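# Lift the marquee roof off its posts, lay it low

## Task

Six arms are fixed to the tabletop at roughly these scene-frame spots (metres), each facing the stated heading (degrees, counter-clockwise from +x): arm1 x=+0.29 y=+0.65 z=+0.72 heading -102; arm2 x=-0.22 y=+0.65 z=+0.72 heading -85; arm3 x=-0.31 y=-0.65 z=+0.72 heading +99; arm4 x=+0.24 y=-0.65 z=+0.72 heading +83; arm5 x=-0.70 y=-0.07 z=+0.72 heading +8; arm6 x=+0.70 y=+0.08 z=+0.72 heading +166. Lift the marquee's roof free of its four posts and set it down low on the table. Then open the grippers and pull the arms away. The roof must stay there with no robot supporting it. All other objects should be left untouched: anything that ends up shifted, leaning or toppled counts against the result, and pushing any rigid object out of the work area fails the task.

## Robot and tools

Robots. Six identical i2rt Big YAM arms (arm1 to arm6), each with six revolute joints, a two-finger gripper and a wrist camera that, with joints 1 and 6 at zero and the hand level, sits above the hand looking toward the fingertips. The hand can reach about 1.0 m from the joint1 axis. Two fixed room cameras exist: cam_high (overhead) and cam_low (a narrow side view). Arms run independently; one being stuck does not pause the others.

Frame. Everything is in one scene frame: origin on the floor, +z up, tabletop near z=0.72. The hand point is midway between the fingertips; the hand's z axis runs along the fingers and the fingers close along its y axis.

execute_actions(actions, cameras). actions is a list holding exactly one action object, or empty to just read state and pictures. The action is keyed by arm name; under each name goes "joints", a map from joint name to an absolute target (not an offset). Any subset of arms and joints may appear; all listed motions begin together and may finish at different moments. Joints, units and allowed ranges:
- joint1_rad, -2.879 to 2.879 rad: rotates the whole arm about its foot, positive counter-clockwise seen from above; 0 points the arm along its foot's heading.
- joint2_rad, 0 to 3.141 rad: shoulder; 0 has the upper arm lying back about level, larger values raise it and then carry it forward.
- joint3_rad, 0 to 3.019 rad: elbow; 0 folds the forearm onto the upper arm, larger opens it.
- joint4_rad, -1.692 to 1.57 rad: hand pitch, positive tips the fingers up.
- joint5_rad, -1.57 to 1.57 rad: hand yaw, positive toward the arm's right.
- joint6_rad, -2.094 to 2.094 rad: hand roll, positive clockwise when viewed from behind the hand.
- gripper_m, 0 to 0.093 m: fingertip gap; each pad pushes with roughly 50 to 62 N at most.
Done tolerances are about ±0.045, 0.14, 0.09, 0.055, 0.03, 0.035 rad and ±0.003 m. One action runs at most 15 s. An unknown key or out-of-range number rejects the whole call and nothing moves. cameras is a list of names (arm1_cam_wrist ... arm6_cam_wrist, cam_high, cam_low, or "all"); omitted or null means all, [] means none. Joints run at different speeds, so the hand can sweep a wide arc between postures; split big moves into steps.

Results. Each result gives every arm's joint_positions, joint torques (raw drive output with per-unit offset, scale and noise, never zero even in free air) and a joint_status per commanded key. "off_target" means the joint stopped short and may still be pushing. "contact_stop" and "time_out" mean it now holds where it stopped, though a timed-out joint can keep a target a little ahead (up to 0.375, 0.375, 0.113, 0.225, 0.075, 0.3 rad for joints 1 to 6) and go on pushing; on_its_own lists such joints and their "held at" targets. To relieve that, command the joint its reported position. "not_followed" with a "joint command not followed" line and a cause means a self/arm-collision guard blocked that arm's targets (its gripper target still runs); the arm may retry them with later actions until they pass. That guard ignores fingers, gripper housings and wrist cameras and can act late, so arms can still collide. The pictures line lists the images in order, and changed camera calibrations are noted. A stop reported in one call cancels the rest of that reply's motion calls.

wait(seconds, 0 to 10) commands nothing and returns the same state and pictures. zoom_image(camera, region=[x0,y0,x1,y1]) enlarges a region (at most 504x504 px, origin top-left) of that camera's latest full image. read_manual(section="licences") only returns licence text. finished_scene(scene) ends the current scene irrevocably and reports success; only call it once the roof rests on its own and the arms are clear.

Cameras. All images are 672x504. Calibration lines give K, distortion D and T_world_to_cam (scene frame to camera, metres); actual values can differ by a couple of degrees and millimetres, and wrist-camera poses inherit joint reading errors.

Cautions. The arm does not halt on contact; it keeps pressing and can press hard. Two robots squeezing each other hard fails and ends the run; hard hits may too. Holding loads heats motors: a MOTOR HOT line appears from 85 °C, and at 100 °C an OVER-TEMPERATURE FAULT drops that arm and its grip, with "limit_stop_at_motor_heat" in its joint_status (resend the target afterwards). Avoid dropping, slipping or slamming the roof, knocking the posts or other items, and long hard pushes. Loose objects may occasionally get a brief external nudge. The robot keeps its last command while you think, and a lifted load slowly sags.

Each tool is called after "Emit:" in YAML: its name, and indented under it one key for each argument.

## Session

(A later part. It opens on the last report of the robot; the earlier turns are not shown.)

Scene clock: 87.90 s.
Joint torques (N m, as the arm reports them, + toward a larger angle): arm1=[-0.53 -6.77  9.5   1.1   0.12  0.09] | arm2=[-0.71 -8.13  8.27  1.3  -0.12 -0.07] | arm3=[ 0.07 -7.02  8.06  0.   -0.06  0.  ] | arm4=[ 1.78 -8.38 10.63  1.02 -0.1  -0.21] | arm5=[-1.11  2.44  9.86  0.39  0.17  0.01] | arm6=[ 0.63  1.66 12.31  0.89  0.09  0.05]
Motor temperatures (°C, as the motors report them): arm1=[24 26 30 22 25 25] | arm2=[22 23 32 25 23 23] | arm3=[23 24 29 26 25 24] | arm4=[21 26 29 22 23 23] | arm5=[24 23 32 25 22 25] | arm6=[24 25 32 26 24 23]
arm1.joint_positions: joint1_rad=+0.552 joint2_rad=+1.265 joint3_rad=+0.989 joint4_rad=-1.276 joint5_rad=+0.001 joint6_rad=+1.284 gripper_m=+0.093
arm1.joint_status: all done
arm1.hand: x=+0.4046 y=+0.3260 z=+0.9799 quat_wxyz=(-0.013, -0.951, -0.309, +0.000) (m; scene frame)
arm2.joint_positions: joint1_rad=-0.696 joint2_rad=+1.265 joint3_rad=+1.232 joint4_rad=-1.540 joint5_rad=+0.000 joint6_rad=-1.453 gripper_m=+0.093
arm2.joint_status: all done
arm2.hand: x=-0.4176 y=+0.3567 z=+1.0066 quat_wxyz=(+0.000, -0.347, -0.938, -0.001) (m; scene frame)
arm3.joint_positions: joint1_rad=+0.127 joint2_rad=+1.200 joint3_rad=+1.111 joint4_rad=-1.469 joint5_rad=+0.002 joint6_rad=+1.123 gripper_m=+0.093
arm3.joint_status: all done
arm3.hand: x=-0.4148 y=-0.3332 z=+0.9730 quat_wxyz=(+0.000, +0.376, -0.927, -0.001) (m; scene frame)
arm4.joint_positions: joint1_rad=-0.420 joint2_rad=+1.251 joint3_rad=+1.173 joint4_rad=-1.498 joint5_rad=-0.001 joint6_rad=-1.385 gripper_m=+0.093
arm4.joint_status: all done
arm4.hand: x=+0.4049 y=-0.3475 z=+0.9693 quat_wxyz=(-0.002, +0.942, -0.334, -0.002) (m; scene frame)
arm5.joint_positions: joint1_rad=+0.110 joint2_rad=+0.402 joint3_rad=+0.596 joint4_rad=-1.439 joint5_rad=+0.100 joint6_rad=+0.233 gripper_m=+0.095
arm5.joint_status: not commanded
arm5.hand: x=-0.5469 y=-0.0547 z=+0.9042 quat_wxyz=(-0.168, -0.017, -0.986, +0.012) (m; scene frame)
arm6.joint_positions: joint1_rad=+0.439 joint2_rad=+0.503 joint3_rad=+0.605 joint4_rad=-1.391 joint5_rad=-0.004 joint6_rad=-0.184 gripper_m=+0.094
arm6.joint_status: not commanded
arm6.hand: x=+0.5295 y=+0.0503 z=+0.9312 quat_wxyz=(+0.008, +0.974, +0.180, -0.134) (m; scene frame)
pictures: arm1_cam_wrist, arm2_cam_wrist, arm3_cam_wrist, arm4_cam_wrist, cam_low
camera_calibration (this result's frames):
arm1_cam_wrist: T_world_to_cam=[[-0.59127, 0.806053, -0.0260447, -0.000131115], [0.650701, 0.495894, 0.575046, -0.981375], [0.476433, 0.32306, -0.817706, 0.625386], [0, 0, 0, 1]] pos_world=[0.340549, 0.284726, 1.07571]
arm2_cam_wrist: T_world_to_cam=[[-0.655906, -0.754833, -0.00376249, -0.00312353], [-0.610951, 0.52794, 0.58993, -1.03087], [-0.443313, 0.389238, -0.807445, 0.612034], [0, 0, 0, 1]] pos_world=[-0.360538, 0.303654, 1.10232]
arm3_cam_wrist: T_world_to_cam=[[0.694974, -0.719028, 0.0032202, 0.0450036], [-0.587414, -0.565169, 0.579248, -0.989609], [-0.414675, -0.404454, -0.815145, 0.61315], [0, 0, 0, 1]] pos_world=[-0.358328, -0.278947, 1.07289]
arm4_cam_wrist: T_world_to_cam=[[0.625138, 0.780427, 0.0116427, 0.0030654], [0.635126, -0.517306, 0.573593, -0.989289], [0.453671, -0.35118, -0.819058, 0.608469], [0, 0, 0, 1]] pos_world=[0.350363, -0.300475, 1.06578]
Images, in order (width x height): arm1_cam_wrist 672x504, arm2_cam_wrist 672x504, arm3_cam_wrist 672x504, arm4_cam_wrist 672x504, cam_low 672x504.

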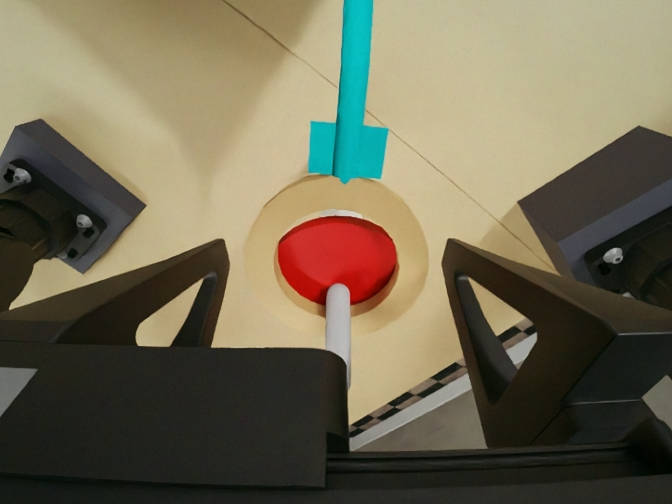

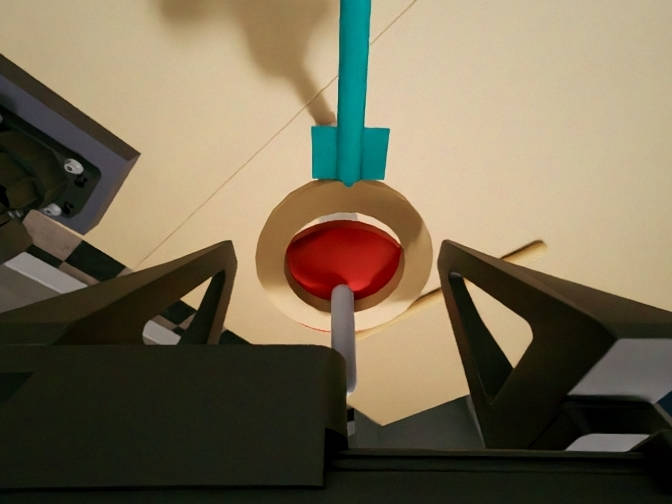

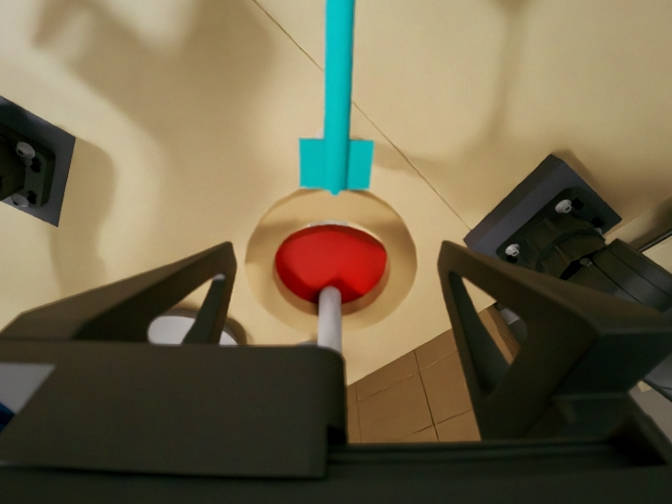

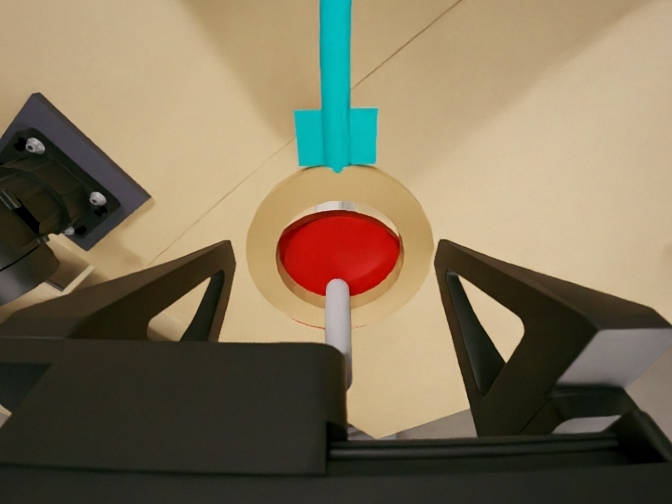

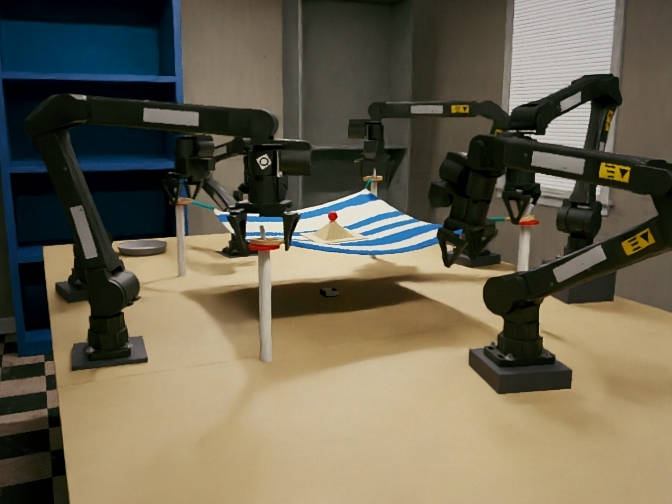

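Emit:
execute_actions:
  actions:
    - {"arm1":{"joints":{"joint3_rad":0.98,"gripper_m":0.082}},"arm2":{"joints":{"joint1_rad":-0.677,"gripper_m":0.082}},"arm3":{"joints":{"gripper_m":0.082}},"arm4":{"joints":{"joint1_rad":-0.396,"gripper_m":0.082}}}
  cameras: []

Emit:
execute_actions:
  actions:
    - {"arm1":{"joints":{"gripper_m":0.06}},"arm2":{"joints":{"gripper_m":0.06}},"arm3":{"joints":{"gripper_m":0.06}},"arm4":{"joints":{"gripper_m":0.06}}}
  cameras: ["arm1_cam_wrist","arm2_cam_wrist","arm3_cam_wrist","arm4_cam_wrist","cam_low"]

Scene clock: 94.57 s.
Joint torques (N m, as the arm reports them, + toward a larger angle): arm1=[-0.5  -6.81  9.25  1.04  0.12  0.06] | arm2=[-0.71 -8.37  8.3   1.2  -0.13 -0.07] | arm3=[ 0.26 -7.18  8.08 -0.08 -0.07  0.  ] | arm4=[ 1.55 -8.37 10.62  1.03 -0.1  -0.21] | arm5=[-1.73  2.78  9.86  0.4   0.2  -0.02] | arm6=[ 1.03  1.55 12.28  0.89  0.12  0.03]
Motor temperatures (°C, as the motors report them): arm1=[24 26 30 22 25 25] | arm2=[22 23 32 25 23 23] | arm3=[23 24 29 26 25 24] | arm4=[21 26 29 22 23 23] | arm5=[24 23 32 25 22 25] | arm6=[24 25 32 26 24 23]
arm1.joint_positions: joint1_rad=+0.552 joint2_rad=+1.265 joint3_rad=+0.979 joint4_rad=-1.275 joint5_rad=+0.001 joint6_rad=+1.285 gripper_m=+0.082
arm1.joint_status: all done
arm1.hand: x=+0.4034 y=+0.3293 z=+0.9759 quat_wxyz=(-0.008, -0.951, -0.308, +0.001) (m; scene frame)
arm2.joint_positions: joint1_rad=-0.683 joint2_rad=+1.265 joint3_rad=+1.232 joint4_rad=-1.540 joint5_rad=+0.000 joint6_rad=-1.453 gripper_m=+0.082
arm2.joint_status: all done
arm2.hand: x=-0.4140 y=+0.3543 z=+1.0066 quat_wxyz=(+0.000, -0.342, -0.940, -0.001) (m; scene frame)
arm3.joint_positions: joint1_rad=+0.127 joint2_rad=+1.200 joint3_rad=+1.111 joint4_rad=-1.469 joint5_rad=+0.002 joint6_rad=+1.123 gripper_m=+0.082
arm3.joint_status: all done
arm3.hand: x=-0.4148 y=-0.3332 z=+0.9730 quat_wxyz=(+0.000, +0.376, -0.927, -0.001) (m; scene frame)
arm4.joint_positions: joint1_rad=-0.400 joint2_rad=+1.251 joint3_rad=+1.173 joint4_rad=-1.498 joint5_rad=-0.001 joint6_rad=-1.385 gripper_m=+0.082
arm4.joint_status: all done
arm4.hand: x=+0.3989 y=-0.3443 z=+0.9693 quat_wxyz=(-0.002, +0.946, -0.325, -0.002) (m; scene frame)
arm5.joint_positions: joint1_rad=+0.110 joint2_rad=+0.402 joint3_rad=+0.596 joint4_rad=-1.439 joint5_rad=+0.100 joint6_rad=+0.233 gripper_m=+0.095
arm5.joint_status: not commanded
arm5.hand: x=-0.5469 y=-0.0547 z=+0.9042 quat_wxyz=(-0.168, -0.017, -0.986, +0.012) (m; scene frame)
arm6.joint_positions: joint1_rad=+0.439 joint2_rad=+0.503 joint3_rad=+0.605 joint4_rad=-1.391 joint5_rad=-0.004 joint6_rad=-0.184 gripper_m=+0.094
arm6.joint_status: not commanded
arm6.hand: x=+0.5295 y=+0.0503 z=+0.9312 quat_wxyz=(+0.008, +0.974, +0.180, -0.134) (m; scene frame)
pictures: none
No camera images: the call's "cameras" was empty. Leave "cameras" out to get every camera's image.

Scene clock: 95.07 s.
Joint torques (N m, as the arm reports them, + toward a larger angle): arm1=[-0.53 -6.79  9.2   1.02  0.12  0.07] | arm2=[-0.82 -8.29  8.39  1.3  -0.11 -0.1 ] | arm3=[ 0.11 -7.19  8.05 -0.05 -0.04 -0.01] | arm4=[ 1.57 -8.33 10.61  0.94 -0.1  -0.21] | arm5=[-1.3   2.76  9.81  0.43  0.14  0.03] | arm6=[ 0.87  1.63 12.31  0.94  0.11  0.01]
Motor temperatures (°C, as the motors report them): arm1=[24 26 30 22 25 25] | arm2=[22 23 32 25 23 23] | arm3=[23 24 29 26 25 24] | arm4=[21 26 29 22 23 23] | arm5=[24 23 32 25 22 25] | arm6=[24 25 32 26 24 23]
arm1.joint_positions: joint1_rad=+0.552 joint2_rad=+1.265 joint3_rad=+0.979 joint4_rad=-1.275 joint5_rad=+0.001 joint6_rad=+1.285 gripper_m=+0.068
arm1.joint_status: gripper_m off_target (ended at +0.068, target +0.060)
arm1.hand: x=+0.4035 y=+0.3292 z=+0.9759 quat_wxyz=(-0.008, -0.951, -0.308, +0.001) (m; scene frame)
arm2.joint_positions: joint1_rad=-0.683 joint2_rad=+1.265 joint3_rad=+1.232 joint4_rad=-1.537 joint5_rad=+0.000 joint6_rad=-1.454 gripper_m=+0.068
arm2.joint_status: gripper_m off_target (ended at +0.068, target +0.060)
arm2.hand: x=-0.4145 y=+0.3536 z=+1.0066 quat_wxyz=(+0.000, -0.341, -0.940, +0.001) (m; scene frame)
arm3.joint_positions: joint1_rad=+0.127 joint2_rad=+1.200 joint3_rad=+1.111 joint4_rad=-1.468 joint5_rad=+0.002 joint6_rad=+1.123 gripper_m=+0.068
arm3.joint_status: gripper_m off_target (ended at +0.068, target +0.060)
arm3.hand: x=-0.4149 y=-0.3329 z=+0.9730 quat_wxyz=(+0.000, +0.376, -0.927, -0.002) (m; scene frame)
arm4.joint_positions: joint1_rad=-0.400 joint2_rad=+1.251 joint3_rad=+1.173 joint4_rad=-1.496 joint5_rad=-0.001 joint6_rad=-1.385 gripper_m=+0.068
arm4.joint_status: gripper_m off_target (ended at +0.068, target +0.060)
arm4.hand: x=+0.3992 y=-0.3439 z=+0.9693 quat_wxyz=(-0.003, +0.946, -0.325, -0.002) (m; scene frame)
arm5.joint_positions: joint1_rad=+0.110 joint2_rad=+0.402 joint3_rad=+0.596 joint4_rad=-1.439 joint5_rad=+0.100 joint6_rad=+0.233 gripper_m=+0.095
arm5.joint_status: not commanded
arm5.hand: x=-0.5469 y=-0.0547 z=+0.9042 quat_wxyz=(-0.168, -0.017, -0.986, +0.012) (m; scene frame)
arm6.joint_positions: joint1_rad=+0.439 joint2_rad=+0.503 joint3_rad=+0.605 joint4_rad=-1.391 joint5_rad=-0.004 joint6_rad=-0.184 gripper_m=+0.094
arm6.joint_status: not commanded
arm6.hand: x=+0.5295 y=+0.0503 z=+0.9312 quat_wxyz=(+0.008, +0.974, +0.180, -0.134) (m; scene frame)
pictures: arm1_cam_wrist, arm2_cam_wrist, arm3_cam_wrist, arm4_cam_wrist, cam_low
camera_calibration (this result's frames):
arm1_cam_wrist: T_world_to_cam=[[-0.590717, 0.806693, -0.0172817, -0.0124336], [0.652837, 0.490421, 0.577314, -0.981198], [0.47419, 0.329747, -0.81634, 0.619022], [0, 0, 0, 1]] pos_world=[0.339683, 0.287109, 1.07158]
arm2_cam_wrist: T_world_to_cam=[[-0.646356, -0.763036, -0.000355371, 0.0000230043], [-0.61644, 0.521902, 0.589593, -1.02712], [-0.449695, 0.381306, -0.807701, 0.615044], [0, 0, 0, 1]] pos_world=[-0.356562, 0.301555, 1.10236]
arm3_cam_wrist: T_world_to_cam=[[0.694973, -0.719033, 0.00218717, 0.0462606], [-0.587205, -0.565796, 0.578848, -0.989244], [-0.414973, -0.403568, -0.815432, 0.613672], [0, 0, 0, 1]] pos_world=[-0.358381, -0.278789, 1.07293]
arm4_cam_wrist: T_world_to_cam=[[0.609829, 0.792416, 0.0136137, 0.0121911], [0.644455, -0.505813, 0.573438, -0.983425], [0.461287, -0.340926, -0.819136, 0.612913], [0, 0, 0, 1]] pos_world=[0.34361, -0.298132, 1.06583]
Images, in order (width x height): arm1_cam_wrist 672x504, arm2_cam_wrist 672x504, arm3_cam_wrist 672x504, arm4_cam_wrist 672x504, cam_low 672x504.

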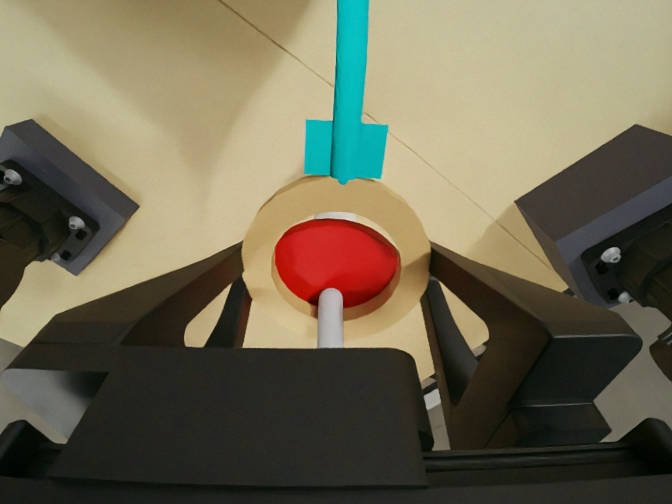

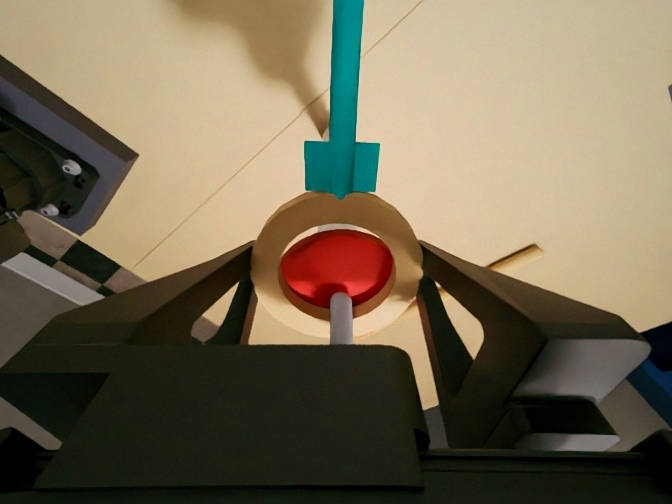

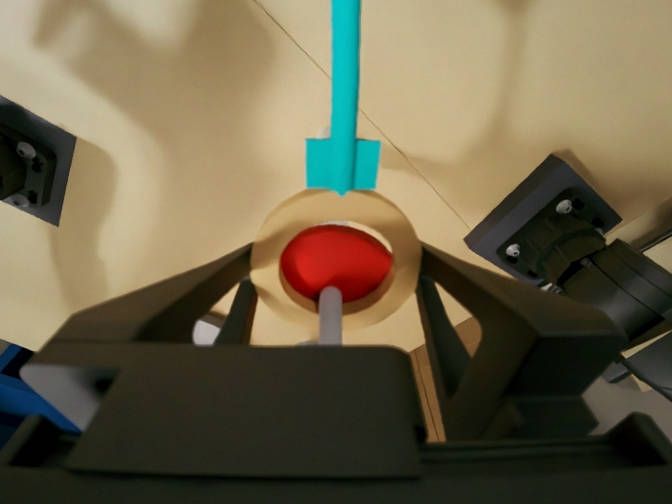

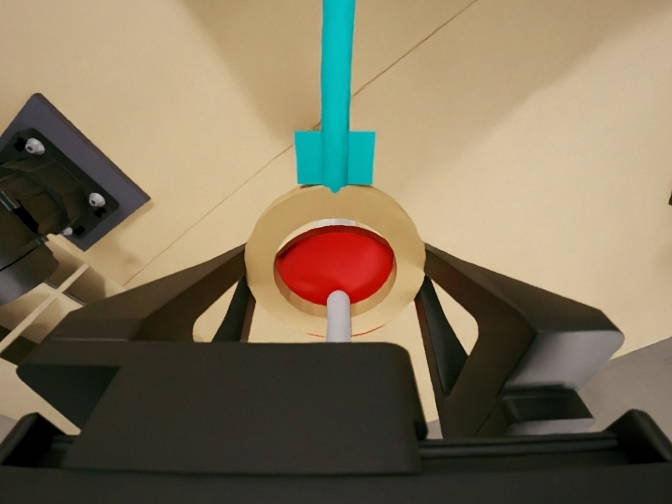

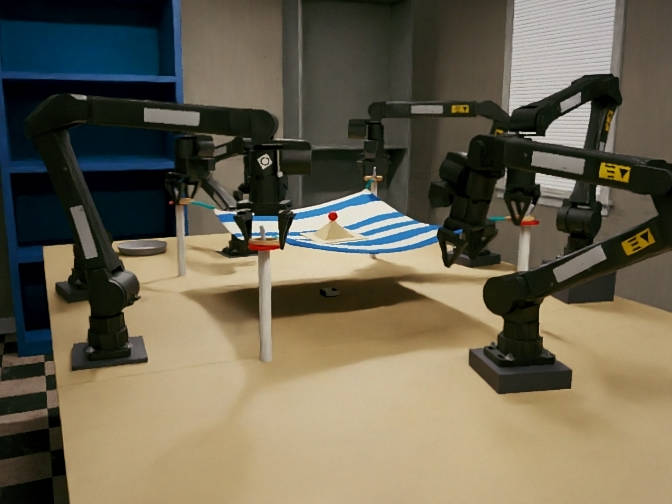

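Emit:
execute_actions:
  actions:
    - {"arm1":{"joints":{"gripper_m":0.04}},"arm2":{"joints":{"gripper_m":0.04}},"arm3":{"joints":{"joint1_rad":0.172,"joint2_rad":1.18,"joint3_rad":1.27,"joint4_rad":-1.627,"joint6_rad":1.175,"gripper_m":0.04}},"arm4":{"joints":{"joint1_rad":-0.446,"joint3_rad":1.35,"joint4_rad":-1.66,"joint6_rad":-1.445,"gripper_m":0.04}}}
  cameras: ["arm3_cam_wrist","arm4_cam_wrist","cam_low"]

Scene clock: 102.77 s.
Joint torques (N m, as the arm reports them, + toward a larger angle): arm1=[-0.5  -6.86  9.21  1.02  0.12  0.07] | arm2=[-0.88 -8.03  8.4   1.27 -0.13 -0.11] | arm3=[ 1.03 -6.91 10.79 -0.94 -0.26  0.  ] | arm4=[ 0.3  -8.61 14.32 -0.18  0.13 -0.22] | arm5=[-0.6   2.02  9.82  0.48  0.11 -0.01] | arm6=[ 0.56  1.61 12.26  0.87  0.12  0.04]
Motor temperatures (°C, as the motors report them): arm1=[24 26 29 22 25 25] | arm2=[22 23 32 25 23 23] | arm3=[23 24 29 26 25 24] | arm4=[21 26 30 22 23 23] | arm5=[24 23 33 25 22 25] | arm6=[24 25 32 26 24 23]
arm1.joint_positions: joint1_rad=+0.552 joint2_rad=+1.265 joint3_rad=+0.979 joint4_rad=-1.275 joint5_rad=+0.001 joint6_rad=+1.285 gripper_m=+0.068
arm1.joint_status: gripper_m off_target (ended at +0.068, target +0.040)
arm1.hand: x=+0.4035 y=+0.3292 z=+0.9759 quat_wxyz=(-0.008, -0.951, -0.308, +0.001) (m; scene frame)
arm2.joint_positions: joint1_rad=-0.683 joint2_rad=+1.265 joint3_rad=+1.232 joint4_rad=-1.537 joint5_rad=+0.000 joint6_rad=-1.454 gripper_m=+0.068
arm2.joint_status: gripper_m off_target (ended at +0.068, target +0.040)
arm2.hand: x=-0.4145 y=+0.3536 z=+1.0066 quat_wxyz=(+0.000, -0.341, -0.940, +0.001) (m; scene frame)
arm3.joint_positions: joint1_rad=+0.164 joint2_rad=+1.176 joint3_rad=+1.232 joint4_rad=-1.614 joint5_rad=+0.006 joint6_rad=+1.168 gripper_m=+0.068
arm3.joint_status: gripper_m off_target (ended at +0.068, target +0.040); the others done
arm3.hand: x=-0.4227 y=-0.3440 z=+1.0267 quat_wxyz=(-0.001, +0.372, -0.928, -0.001) (m; scene frame)
arm4.joint_positions: joint1_rad=-0.436 joint2_rad=+1.258 joint3_rad=+1.301 joint4_rad=-1.647 joint5_rad=-0.007 joint6_rad=-1.430 gripper_m=+0.068
arm4.joint_status: gripper_m off_target (ended at +0.068, target +0.040); the others done
arm4.hand: x=+0.4072 y=-0.3531 z=+1.0162 quat_wxyz=(+0.011, +0.947, -0.321, -0.007) (m; scene frame)
arm5.joint_positions: joint1_rad=+0.110 joint2_rad=+0.402 joint3_rad=+0.596 joint4_rad=-1.439 joint5_rad=+0.100 joint6_rad=+0.233 gripper_m=+0.095
arm5.joint_status: not commanded
arm5.hand: x=-0.5469 y=-0.0547 z=+0.9042 quat_wxyz=(-0.168, -0.017, -0.986, +0.012) (m; scene frame)
arm6.joint_positions: joint1_rad=+0.439 joint2_rad=+0.503 joint3_rad=+0.605 joint4_rad=-1.391 joint5_rad=-0.004 joint6_rad=-0.184 gripper_m=+0.094
arm6.joint_status: not commanded
arm6.hand: x=+0.5295 y=+0.0503 z=+0.9312 quat_wxyz=(+0.008, +0.974, +0.180, -0.134) (m; scene frame)
pictures: arm3_cam_wrist, arm4_cam_wrist, cam_low
camera_calibration (this result's frames):
arm3_cam_wrist: T_world_to_cam=[[0.689169, -0.724586, 0.0046116, 0.0367453], [-0.593931, -0.561232, 0.576424, -1.03001], [-0.415081, -0.399992, -0.817138, 0.652643], [0, 0, 0, 1]] pos_world=[-0.36618, -0.290397, 1.12685]
arm4_cam_wrist: T_world_to_cam=[[0.602797, 0.797737, -0.0158709, 0.0486276], [0.660101, -0.487423, 0.571563, -1.01814], [0.448221, -0.355013, -0.820404, 0.646062], [0, 0, 0, 1]] pos_world=[0.353182, -0.305695, 1.11273]
Images, in order (width x height): arm3_cam_wrist 672x504, arm4_cam_wrist 672x504, cam_low 672x504.

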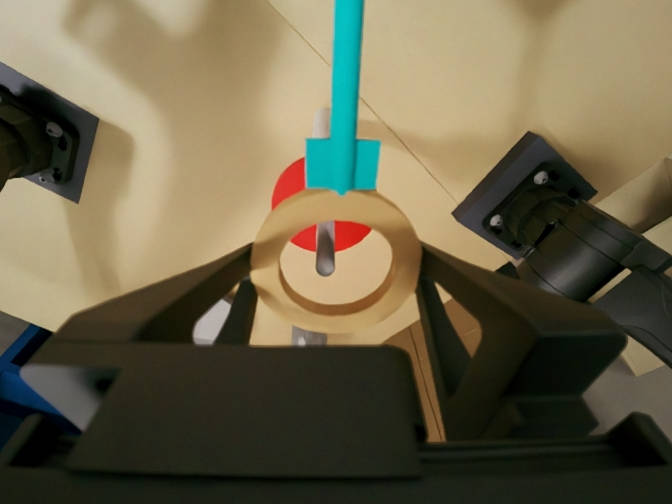

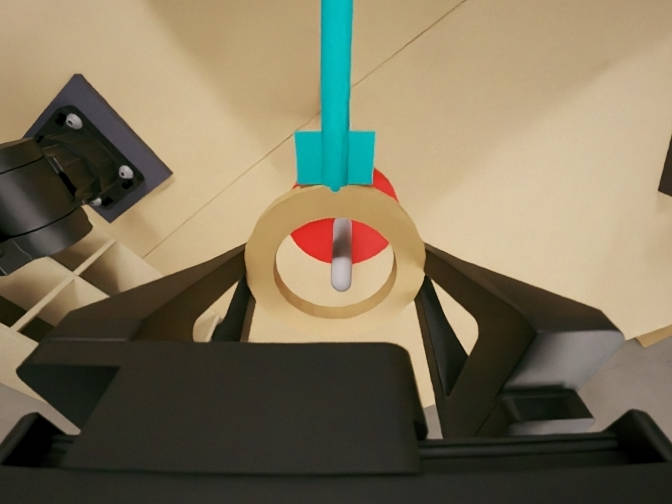

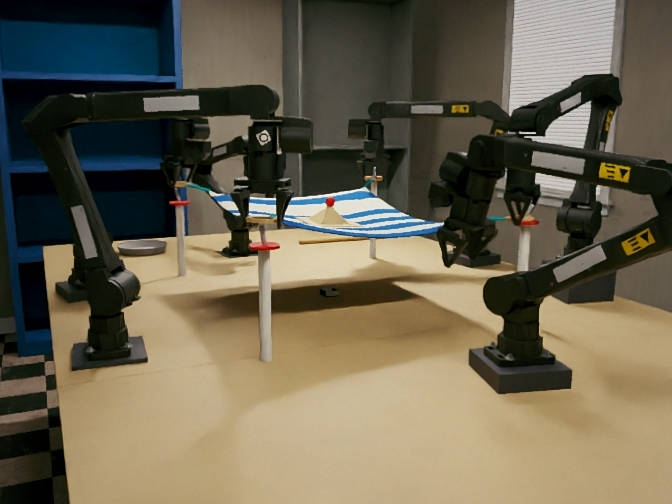

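Emit:
execute_actions:
  actions:
    - {"arm1":{"joints":{"joint1_rad":0.605,"joint2_rad":1.21,"joint3_rad":1.14,"joint4_rad":-1.45,"joint6_rad":1.345}},"arm2":{"joints":{"joint1_rad":-0.735,"joint3_rad":1.42,"joint4_rad":-1.69,"joint6_rad":-1.505}},"arm3":{"joints":{"joint1_rad":0.12,"joint3_rad":1.285}},"arm4":{"joints":{"joint3_rad":1.385}}}
  cameras: ["arm1_cam_wrist","arm2_cam_wrist","arm3_cam_wrist","arm4_cam_wrist","cam_low"]

Scene clock: 108.37 s.
Joint torques (N m, as the arm reports them, + toward a larger angle): arm1=[ 0.25 -7.56 12.82  0.04  0.02  0.1 ] | arm2=[-2.36 -8.19 10.8   0.47  0.16 -0.06] | arm3=[ 0.56 -6.71 11.75 -0.89 -0.26  0.01] | arm4=[ 0.26 -8.81 15.27 -0.12  0.13 -0.22] | arm5=[-1.64  2.22  9.82  0.57  0.11  0.05] | arm6=[ 0.26  1.5  12.27  0.88  0.09  0.04]
Motor temperatures (°C, as the motors report them): arm1=[24 26 30 22 25 25] | arm2=[22 23 32 25 23 23] | arm3=[23 24 30 26 25 24] | arm4=[21 26 31 22 23 23] | arm5=[24 23 33 25 22 25] | arm6=[24 25 32 26 24 23]
arm1.joint_positions: joint1_rad=+0.600 joint2_rad=+1.215 joint3_rad=+1.103 joint4_rad=-1.436 joint5_rad=+0.005 joint6_rad=+1.330 gripper_m=+0.068
arm1.joint_status: all done
arm1.hand: x=+0.4174 y=+0.3375 z=+1.0382 quat_wxyz=(-0.015, -0.950, -0.310, +0.002) (m; scene frame)
arm2.joint_positions: joint1_rad=-0.723 joint2_rad=+1.265 joint3_rad=+1.386 joint4_rad=-1.677 joint5_rad=-0.008 joint6_rad=-1.498 gripper_m=+0.068
arm2.joint_status: all done
arm2.hand: x=-0.4254 y=+0.3599 z=+1.0654 quat_wxyz=(-0.002, -0.339, -0.941, +0.008) (m; scene frame)
arm3.joint_positions: joint1_rad=+0.119 joint2_rad=+1.176 joint3_rad=+1.232 joint4_rad=-1.614 joint5_rad=+0.006 joint6_rad=+1.168 gripper_m=+0.068
arm3.joint_status: all done
arm3.hand: x=-0.4091 y=-0.3393 z=+1.0267 quat_wxyz=(-0.002, +0.351, -0.936, -0.001) (m; scene frame)
arm4.joint_positions: joint1_rad=-0.436 joint2_rad=+1.258 joint3_rad=+1.326 joint4_rad=-1.648 joint5_rad=-0.007 joint6_rad=-1.430 gripper_m=+0.068
arm4.joint_status: all done
arm4.hand: x=+0.4099 y=-0.3485 z=+1.0257 quat_wxyz=(-0.001, +0.947, -0.321, -0.005) (m; scene frame)
arm5.joint_positions: joint1_rad=+0.110 joint2_rad=+0.402 joint3_rad=+0.596 joint4_rad=-1.439 joint5_rad=+0.100 joint6_rad=+0.233 gripper_m=+0.095
arm5.joint_status: not commanded
arm5.hand: x=-0.5469 y=-0.0547 z=+0.9042 quat_wxyz=(-0.168, -0.017, -0.986, +0.012) (m; scene frame)
arm6.joint_positions: joint1_rad=+0.439 joint2_rad=+0.503 joint3_rad=+0.605 joint4_rad=-1.391 joint5_rad=-0.004 joint6_rad=-0.184 gripper_m=+0.094
arm6.joint_status: not commanded
arm6.hand: x=+0.5295 y=+0.0503 z=+0.9312 quat_wxyz=(+0.008, +0.974, +0.180, -0.134) (m; scene frame)
pictures: arm1_cam_wrist, arm2_cam_wrist, arm3_cam_wrist, arm4_cam_wrist, cam_low
camera_calibration (this result's frames):
arm1_cam_wrist: T_world_to_cam=[[-0.593994, 0.803926, -0.029552, 0.00520493], [0.649471, 0.500902, 0.572088, -1.02711], [0.474719, 0.320623, -0.81966, 0.666806], [0, 0, 0, 1]] pos_world=[0.353625, 0.296504, 1.13431]
arm2_cam_wrist: T_world_to_cam=[[-0.642505, -0.766175, 0.0127436, -0.0133843], [-0.617997, 0.527934, 0.582551, -1.0672], [-0.453064, 0.366416, -0.812694, 0.664434], [0, 0, 0, 1]] pos_world=[-0.367092, 0.309695, 1.16185]
arm3_cam_wrist: T_world_to_cam=[[0.656153, -0.754612, 0.00489424, 0.00678185], [-0.618638, -0.534183, 0.576138, -1.01987], [-0.432147, -0.381062, -0.817338, 0.659806], [0, 0, 0, 1]] pos_world=[-0.35025, -0.288254, 1.12684]
arm4_cam_wrist: T_world_to_cam=[[0.60291, 0.797766, 0.00832151, 0.018597], [0.653233, -0.499614, 0.568922, -1.02179], [0.458024, -0.337573, -0.822349, 0.658391], [0, 0, 0, 1]] pos_world=[0.354693, -0.303079, 1.12259]
Images, in order (width x height): arm1_cam_wrist 672x504, arm2_cam_wrist 672x504, arm3_cam_wrist 672x504, arm4_cam_wrist 672x504, cam_low 672x504.

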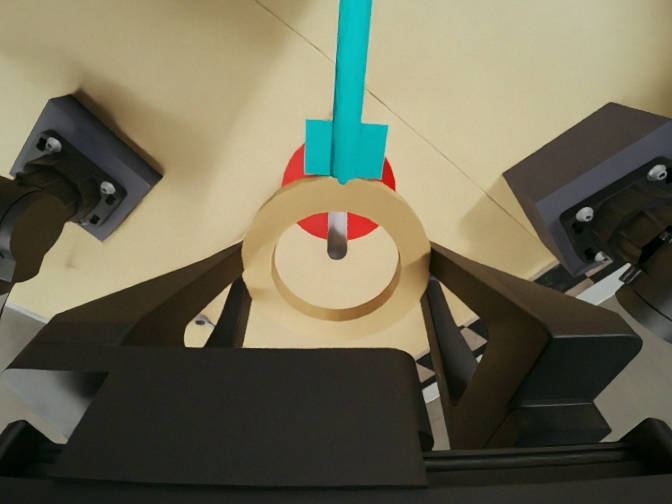

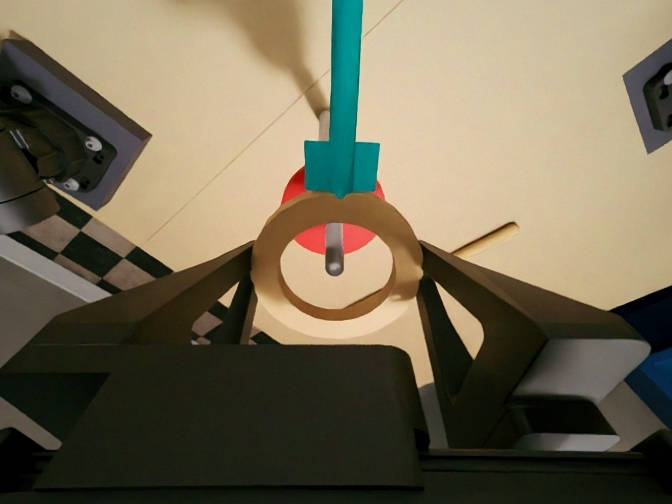

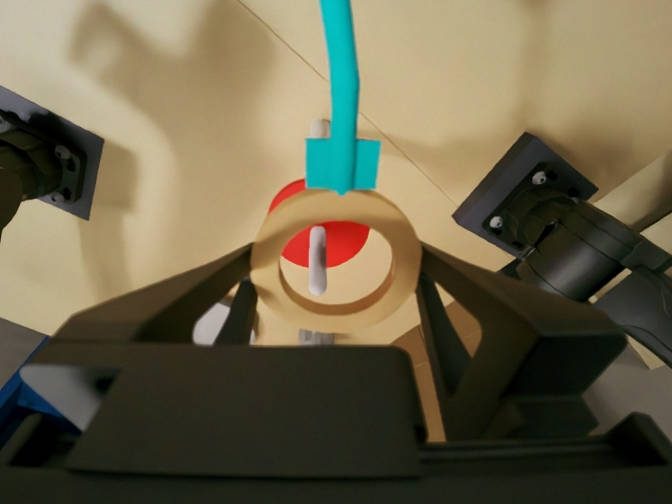

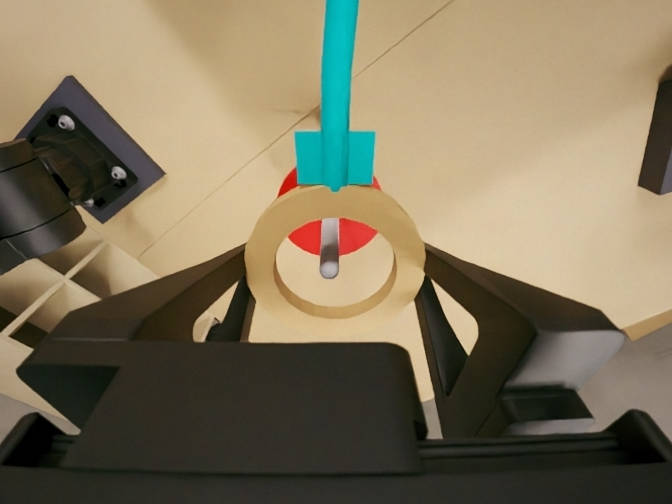

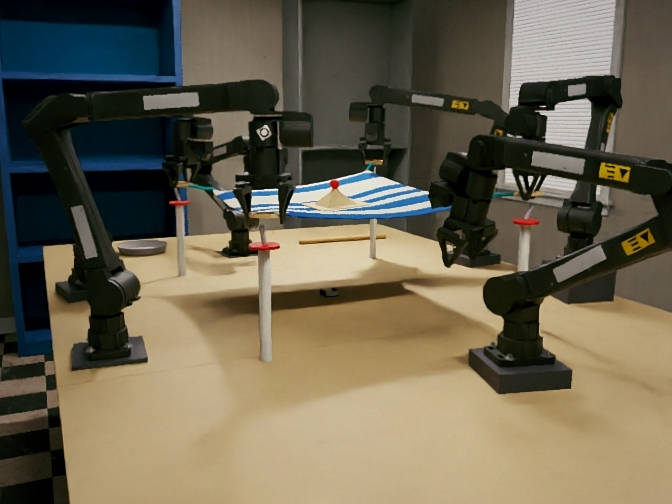

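Emit:
execute_actions:
  actions:
    - {"arm1":{"joints":{"joint1_rad":0.29,"joint6_rad":1.03}},"arm2":{"joints":{"joint1_rad":-0.375,"joint6_rad":-1.15}},"arm3":{"joints":{"joint1_rad":-0.18,"joint6_rad":0.82}},"arm4":{"joints":{"joint1_rad":-0.14,"joint6_rad":-1.13}}}
  cameras: ["cam_high","cam_low"]

Scene clock: 123.53 s.
Joint torques (N m, as the arm reports them, + toward a larger angle): arm1=[ 0.23 -7.94 12.74  0.09  0.09 -0.2 ] | arm2=[-2.03 -8.35 10.74  0.54 -0.02  0.07] | arm3=[ 0.6  -6.69 11.86 -0.91 -0.07 -0.15] | arm4=[ 0.58 -8.95 15.22 -0.09  0.    0.13] | arm5=[-1.03  3.24  9.85  0.7   0.17 -0.01] | arm6=[ 1.12  1.35 12.2   0.86  0.11  0.05]
Motor temperatures (°C, as the motors report them): arm1=[24 26 31 22 25 25] | arm2=[22 23 35 25 23 23] | arm3=[23 24 33 26 25 24] | arm4=[21 26 33 22 23 23] | arm5=[24 23 33 25 22 25] | arm6=[24 25 33 26 24 23]
arm1.joint_positions: joint1_rad=+0.285 joint2_rad=+1.215 joint3_rad=+1.103 joint4_rad=-1.436 joint5_rad=+0.002 joint6_rad=+1.045 gripper_m=+0.068
arm1.joint_status: all done
arm1.hand: x=+0.3143 y=+0.3134 z=+1.0382 quat_wxyz=(-0.014, -0.955, -0.296, +0.004) (m; scene frame)
arm2.joint_positions: joint1_rad=-0.368 joint2_rad=+1.265 joint3_rad=+1.386 joint4_rad=-1.677 joint5_rad=-0.002 joint6_rad=-1.157 gripper_m=+0.068
arm2.joint_status: all done
arm2.hand: x=-0.3128 y=+0.3069 z=+1.0654 quat_wxyz=(-0.002, -0.332, -0.943, +0.007) (m; scene frame)
arm3.joint_positions: joint1_rad=-0.185 joint2_rad=+1.176 joint3_rad=+1.232 joint4_rad=-1.614 joint5_rad=+0.002 joint6_rad=+0.827 gripper_m=+0.068
arm3.joint_status: all done
arm3.hand: x=-0.3130 y=-0.3238 z=+1.0266 quat_wxyz=(-0.002, +0.369, -0.930, -0.001) (m; scene frame)
arm4.joint_positions: joint1_rad=-0.134 joint2_rad=+1.258 joint3_rad=+1.326 joint4_rad=-1.648 joint5_rad=-0.003 joint6_rad=-1.145 gripper_m=+0.068
arm4.joint_status: all done
arm4.hand: x=+0.3121 y=-0.3117 z=+1.0259 quat_wxyz=(+0.000, +0.950, -0.313, -0.002) (m; scene frame)
arm5.joint_positions: joint1_rad=+0.110 joint2_rad=+0.402 joint3_rad=+0.596 joint4_rad=-1.439 joint5_rad=+0.100 joint6_rad=+0.233 gripper_m=+0.095
arm5.joint_status: not commanded
arm5.hand: x=-0.5469 y=-0.0547 z=+0.9042 quat_wxyz=(-0.168, -0.017, -0.986, +0.012) (m; scene frame)
arm6.joint_positions: joint1_rad=+0.439 joint2_rad=+0.503 joint3_rad=+0.605 joint4_rad=-1.391 joint5_rad=-0.004 joint6_rad=-0.184 gripper_m=+0.094
arm6.joint_status: not commanded
arm6.hand: x=+0.5295 y=+0.0503 z=+0.9312 quat_wxyz=(+0.008, +0.974, +0.180, -0.134) (m; scene frame)
pictures: cam_high, cam_low
Images, in order (width x height): cam_high 672x504, cam_low 672x504.

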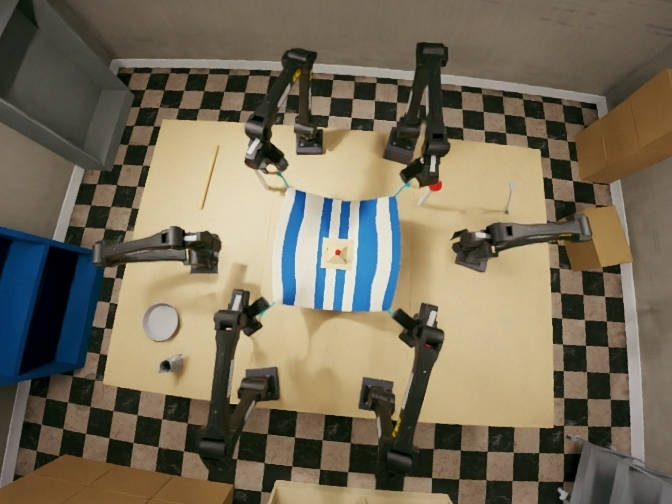

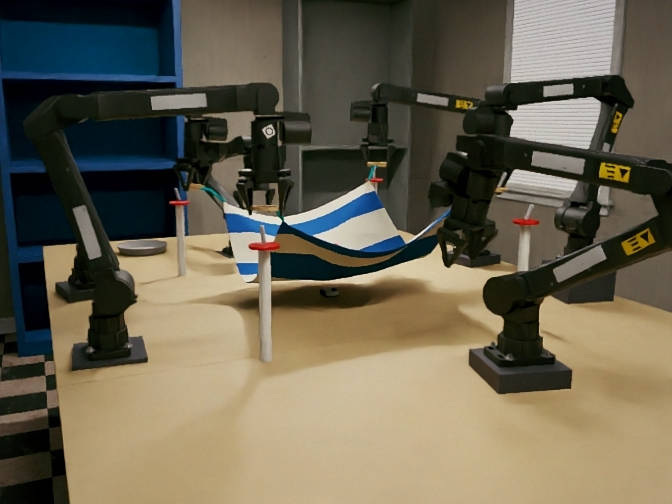

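Emit:
execute_actions:
  actions:
    - {"arm1":{"joints":{"joint1_rad":0.18,"joint2_rad":1.545,"joint3_rad":0.505,"joint4_rad":-0.504,"joint6_rad":0.4}},"arm2":{"joints":{"joint1_rad":-0.322,"joint2_rad":1.355,"joint3_rad":0.57,"joint4_rad":-0.765,"joint6_rad":-0.6}},"arm3":{"joints":{"joint1_rad":-0.305,"joint2_rad":1.31,"joint3_rad":0.56,"joint4_rad":-0.79,"joint6_rad":0.3}},"arm4":{"joints":{"joint1_rad":-0.07,"joint2_rad":1.3,"joint3_rad":0.595,"joint4_rad":-0.838,"joint6_rad":-0.55}}}
  cameras: ["cam_high","cam_low"]

Scene clock: 128.27 s.
Joint torques (N m, as the arm reports them, + toward a larger angle): arm1=[ 0.23 -9.34  5.05  1.13  0.06 -0.28] | arm2=[-1.54 -5.66  6.19  1.46 -0.01  0.08] | arm3=[ 0.97 -6.87  5.67  0.05 -0.12 -0.15] | arm4=[ 0.87 -6.65  8.15  1.12 -0.01  0.13] | arm5=[-0.79  3.05  9.87  0.49  0.12  0.02] | arm6=[ 0.87  1.68 12.23  0.83  0.1   0.03]
Motor temperatures (°C, as the motors report them): arm1=[24 26 31 22 25 25] | arm2=[22 23 35 25 23 23] | arm3=[23 24 33 26 25 24] | arm4=[21 26 33 22 23 23] | arm5=[24 23 33 25 22 25] | arm6=[24 25 33 26 24 23]
arm1.joint_positions: joint1_rad=+0.175 joint2_rad=+1.562 joint3_rad=+0.505 joint4_rad=-0.519 joint5_rad=+0.002 joint6_rad=+0.415 gripper_m=+0.068
arm1.joint_status: all done
arm1.hand: x=+0.2800 y=+0.3773 z=+0.7480 quat_wxyz=(+0.000, -0.847, -0.532, +0.000) (m; scene frame)
arm2.joint_positions: joint1_rad=-0.322 joint2_rad=+1.345 joint3_rad=+0.571 joint4_rad=-0.778 joint5_rad=-0.002 joint6_rad=-0.607 gripper_m=+0.068
arm2.joint_status: all done
arm2.hand: x=-0.2809 y=+0.3757 z=+0.7549 quat_wxyz=(-0.004, -0.557, -0.830, +0.008) (m; scene frame)
arm3.joint_positions: joint1_rad=-0.311 joint2_rad=+1.315 joint3_rad=+0.563 joint4_rad=-0.801 joint5_rad=+0.002 joint6_rad=+0.307 gripper_m=+0.068
arm3.joint_status: all done
arm3.hand: x=-0.2779 y=-0.3768 z=+0.7526 quat_wxyz=(-0.004, +0.544, -0.839, -0.002) (m; scene frame)
arm4.joint_positions: joint1_rad=-0.067 joint2_rad=+1.302 joint3_rad=+0.592 joint4_rad=-0.851 joint5_rad=-0.002 joint6_rad=-0.565 gripper_m=+0.068
arm4.joint_status: all done
arm4.hand: x=+0.2798 y=-0.3744 z=+0.7519 quat_wxyz=(-0.008, +0.839, -0.543, -0.005) (m; scene frame)
arm5.joint_positions: joint1_rad=+0.110 joint2_rad=+0.402 joint3_rad=+0.596 joint4_rad=-1.439 joint5_rad=+0.100 joint6_rad=+0.233 gripper_m=+0.095
arm5.joint_status: not commanded
arm5.hand: x=-0.5469 y=-0.0547 z=+0.9042 quat_wxyz=(-0.168, -0.017, -0.986, +0.012) (m; scene frame)
arm6.joint_positions: joint1_rad=+0.439 joint2_rad=+0.503 joint3_rad=+0.605 joint4_rad=-1.391 joint5_rad=-0.004 joint6_rad=-0.184 gripper_m=+0.094
arm6.joint_status: not commanded
arm6.hand: x=+0.5295 y=+0.0503 z=+0.9312 quat_wxyz=(+0.008, +0.974, +0.180, -0.134) (m; scene frame)
pictures: cam_high, cam_low
Images, in order (width x height): cam_high 672x504, cam_low 672x504.

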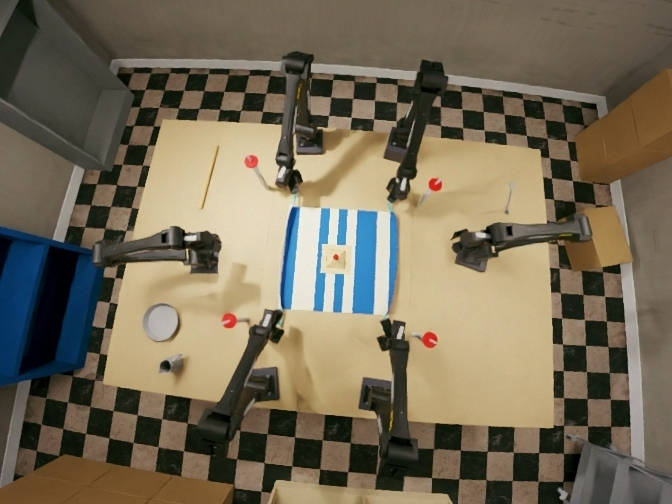

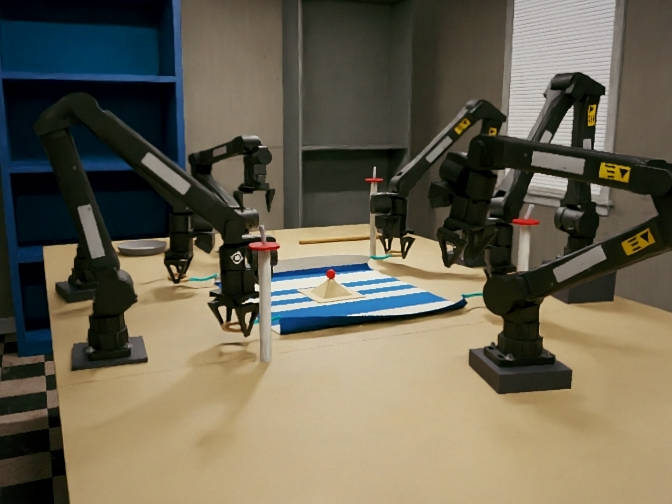

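Emit:
execute_actions:
  actions:
    - {"arm1":{"joints":{"joint1_rad":0.25,"joint2_rad":1.61,"joint4_rad":-0.45}},"arm2":{"joints":{"joint1_rad":-0.39,"joint2_rad":1.43,"joint4_rad":-0.695}},"arm3":{"joints":{"joint1_rad":-0.235,"joint2_rad":1.385,"joint4_rad":-0.72}},"arm4":{"joints":{"joint1_rad":-0.14,"joint2_rad":1.37,"joint4_rad":-0.78}}}
  cameras: ["cam_low"]

Emit:
zoom_image:
  camera: "cam_low"
  region: [150, 220, 520, 370]

Scene clock: 132.83 s.
Joint torques (N m, as the arm reports them, + toward a larger angle): arm1=[-0.1  -7.    4.89  1.2   0.06 -0.24] | arm2=[-1.51 -6.28  5.65  1.47 -0.03  0.07] | arm3=[ 0.34 -6.16  5.36  0.07 -0.12 -0.14] | arm4=[ 1.14 -6.94  7.7   1.12 -0.02  0.12] | arm5=[-1.37  3.01 10.01  0.51  0.1   0.06] | arm6=[ 0.83  1.84 12.31  0.75  0.11  0.04]
Motor temperatures (°C, as the motors report them): arm1=[24 26 30 22 25 25] | arm2=[22 23 34 25 23 23] | arm3=[23 24 31 26 25 24] | arm4=[21 26 32 22 23 23] | arm5=[24 23 33 25 22 25] | arm6=[24 25 33 26 24 23]
arm1.joint_positions: joint1_rad=+0.250 joint2_rad=+1.598 joint3_rad=+0.505 joint4_rad=-0.467 joint5_rad=+0.002 joint6_rad=+0.414 gripper_m=+0.068
arm1.joint_status: all done
arm1.hand: x=+0.3005 y=+0.3717 z=+0.7390 quat_wxyz=(-0.007, -0.826, -0.563, +0.004) (m; scene frame)
arm2.joint_positions: joint1_rad=-0.390 joint2_rad=+1.419 joint3_rad=+0.571 joint4_rad=-0.708 joint5_rad=-0.001 joint6_rad=-0.606 gripper_m=+0.068
arm2.joint_status: all done
arm2.hand: x=-0.3014 y=+0.3737 z=+0.7358 quat_wxyz=(-0.003, -0.585, -0.811, +0.007) (m; scene frame)
arm3.joint_positions: joint1_rad=-0.236 joint2_rad=+1.379 joint3_rad=+0.563 joint4_rad=-0.731 joint5_rad=+0.002 joint6_rad=+0.306 gripper_m=+0.068
arm3.joint_status: all done
arm3.hand: x=-0.2980 y=-0.3667 z=+0.7363 quat_wxyz=(-0.005, +0.575, -0.818, -0.004) (m; scene frame)
arm4.joint_positions: joint1_rad=-0.140 joint2_rad=+1.368 joint3_rad=+0.592 joint4_rad=-0.794 joint5_rad=-0.002 joint6_rad=-0.564 gripper_m=+0.068
arm4.joint_status: all done
arm4.hand: x=+0.3013 y=-0.3719 z=+0.7350 quat_wxyz=(-0.005, +0.819, -0.574, -0.003) (m; scene frame)
arm5.joint_positions: joint1_rad=+0.110 joint2_rad=+0.402 joint3_rad=+0.596 joint4_rad=-1.439 joint5_rad=+0.100 joint6_rad=+0.233 gripper_m=+0.095
arm5.joint_status: not commanded
arm5.hand: x=-0.5469 y=-0.0547 z=+0.9042 quat_wxyz=(-0.168, -0.017, -0.986, +0.012) (m; scene frame)
arm6.joint_positions: joint1_rad=+0.439 joint2_rad=+0.503 joint3_rad=+0.605 joint4_rad=-1.391 joint5_rad=-0.004 joint6_rad=-0.184 gripper_m=+0.094
arm6.joint_status: not commanded
arm6.hand: x=+0.5295 y=+0.0503 z=+0.9312 quat_wxyz=(+0.008, +0.974, +0.180, -0.134) (m; scene frame)
pictures: cam_low
Images, in order (width x height): cam_low 672x504.

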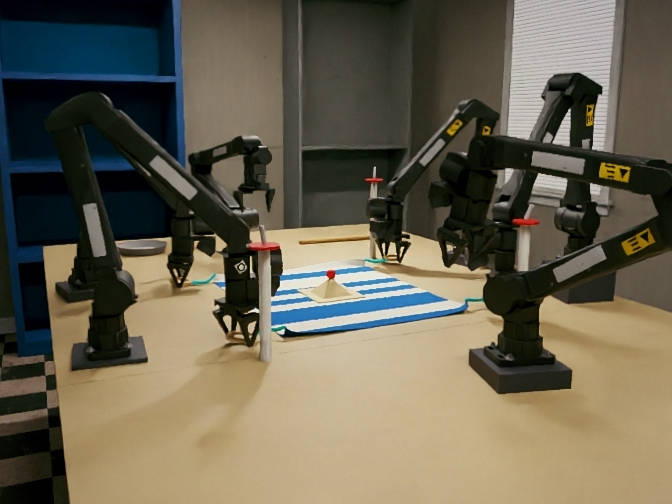

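Region (150, 220, 520, 370) of cam_low's 672x504 image, scaled by 1.362, with more detail than that image has; it fills the top 204 rows of this view, and the rest is white.

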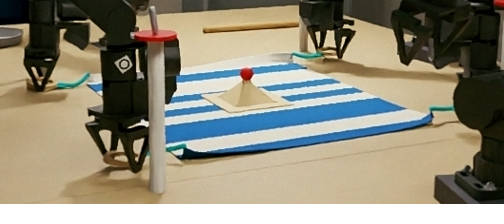

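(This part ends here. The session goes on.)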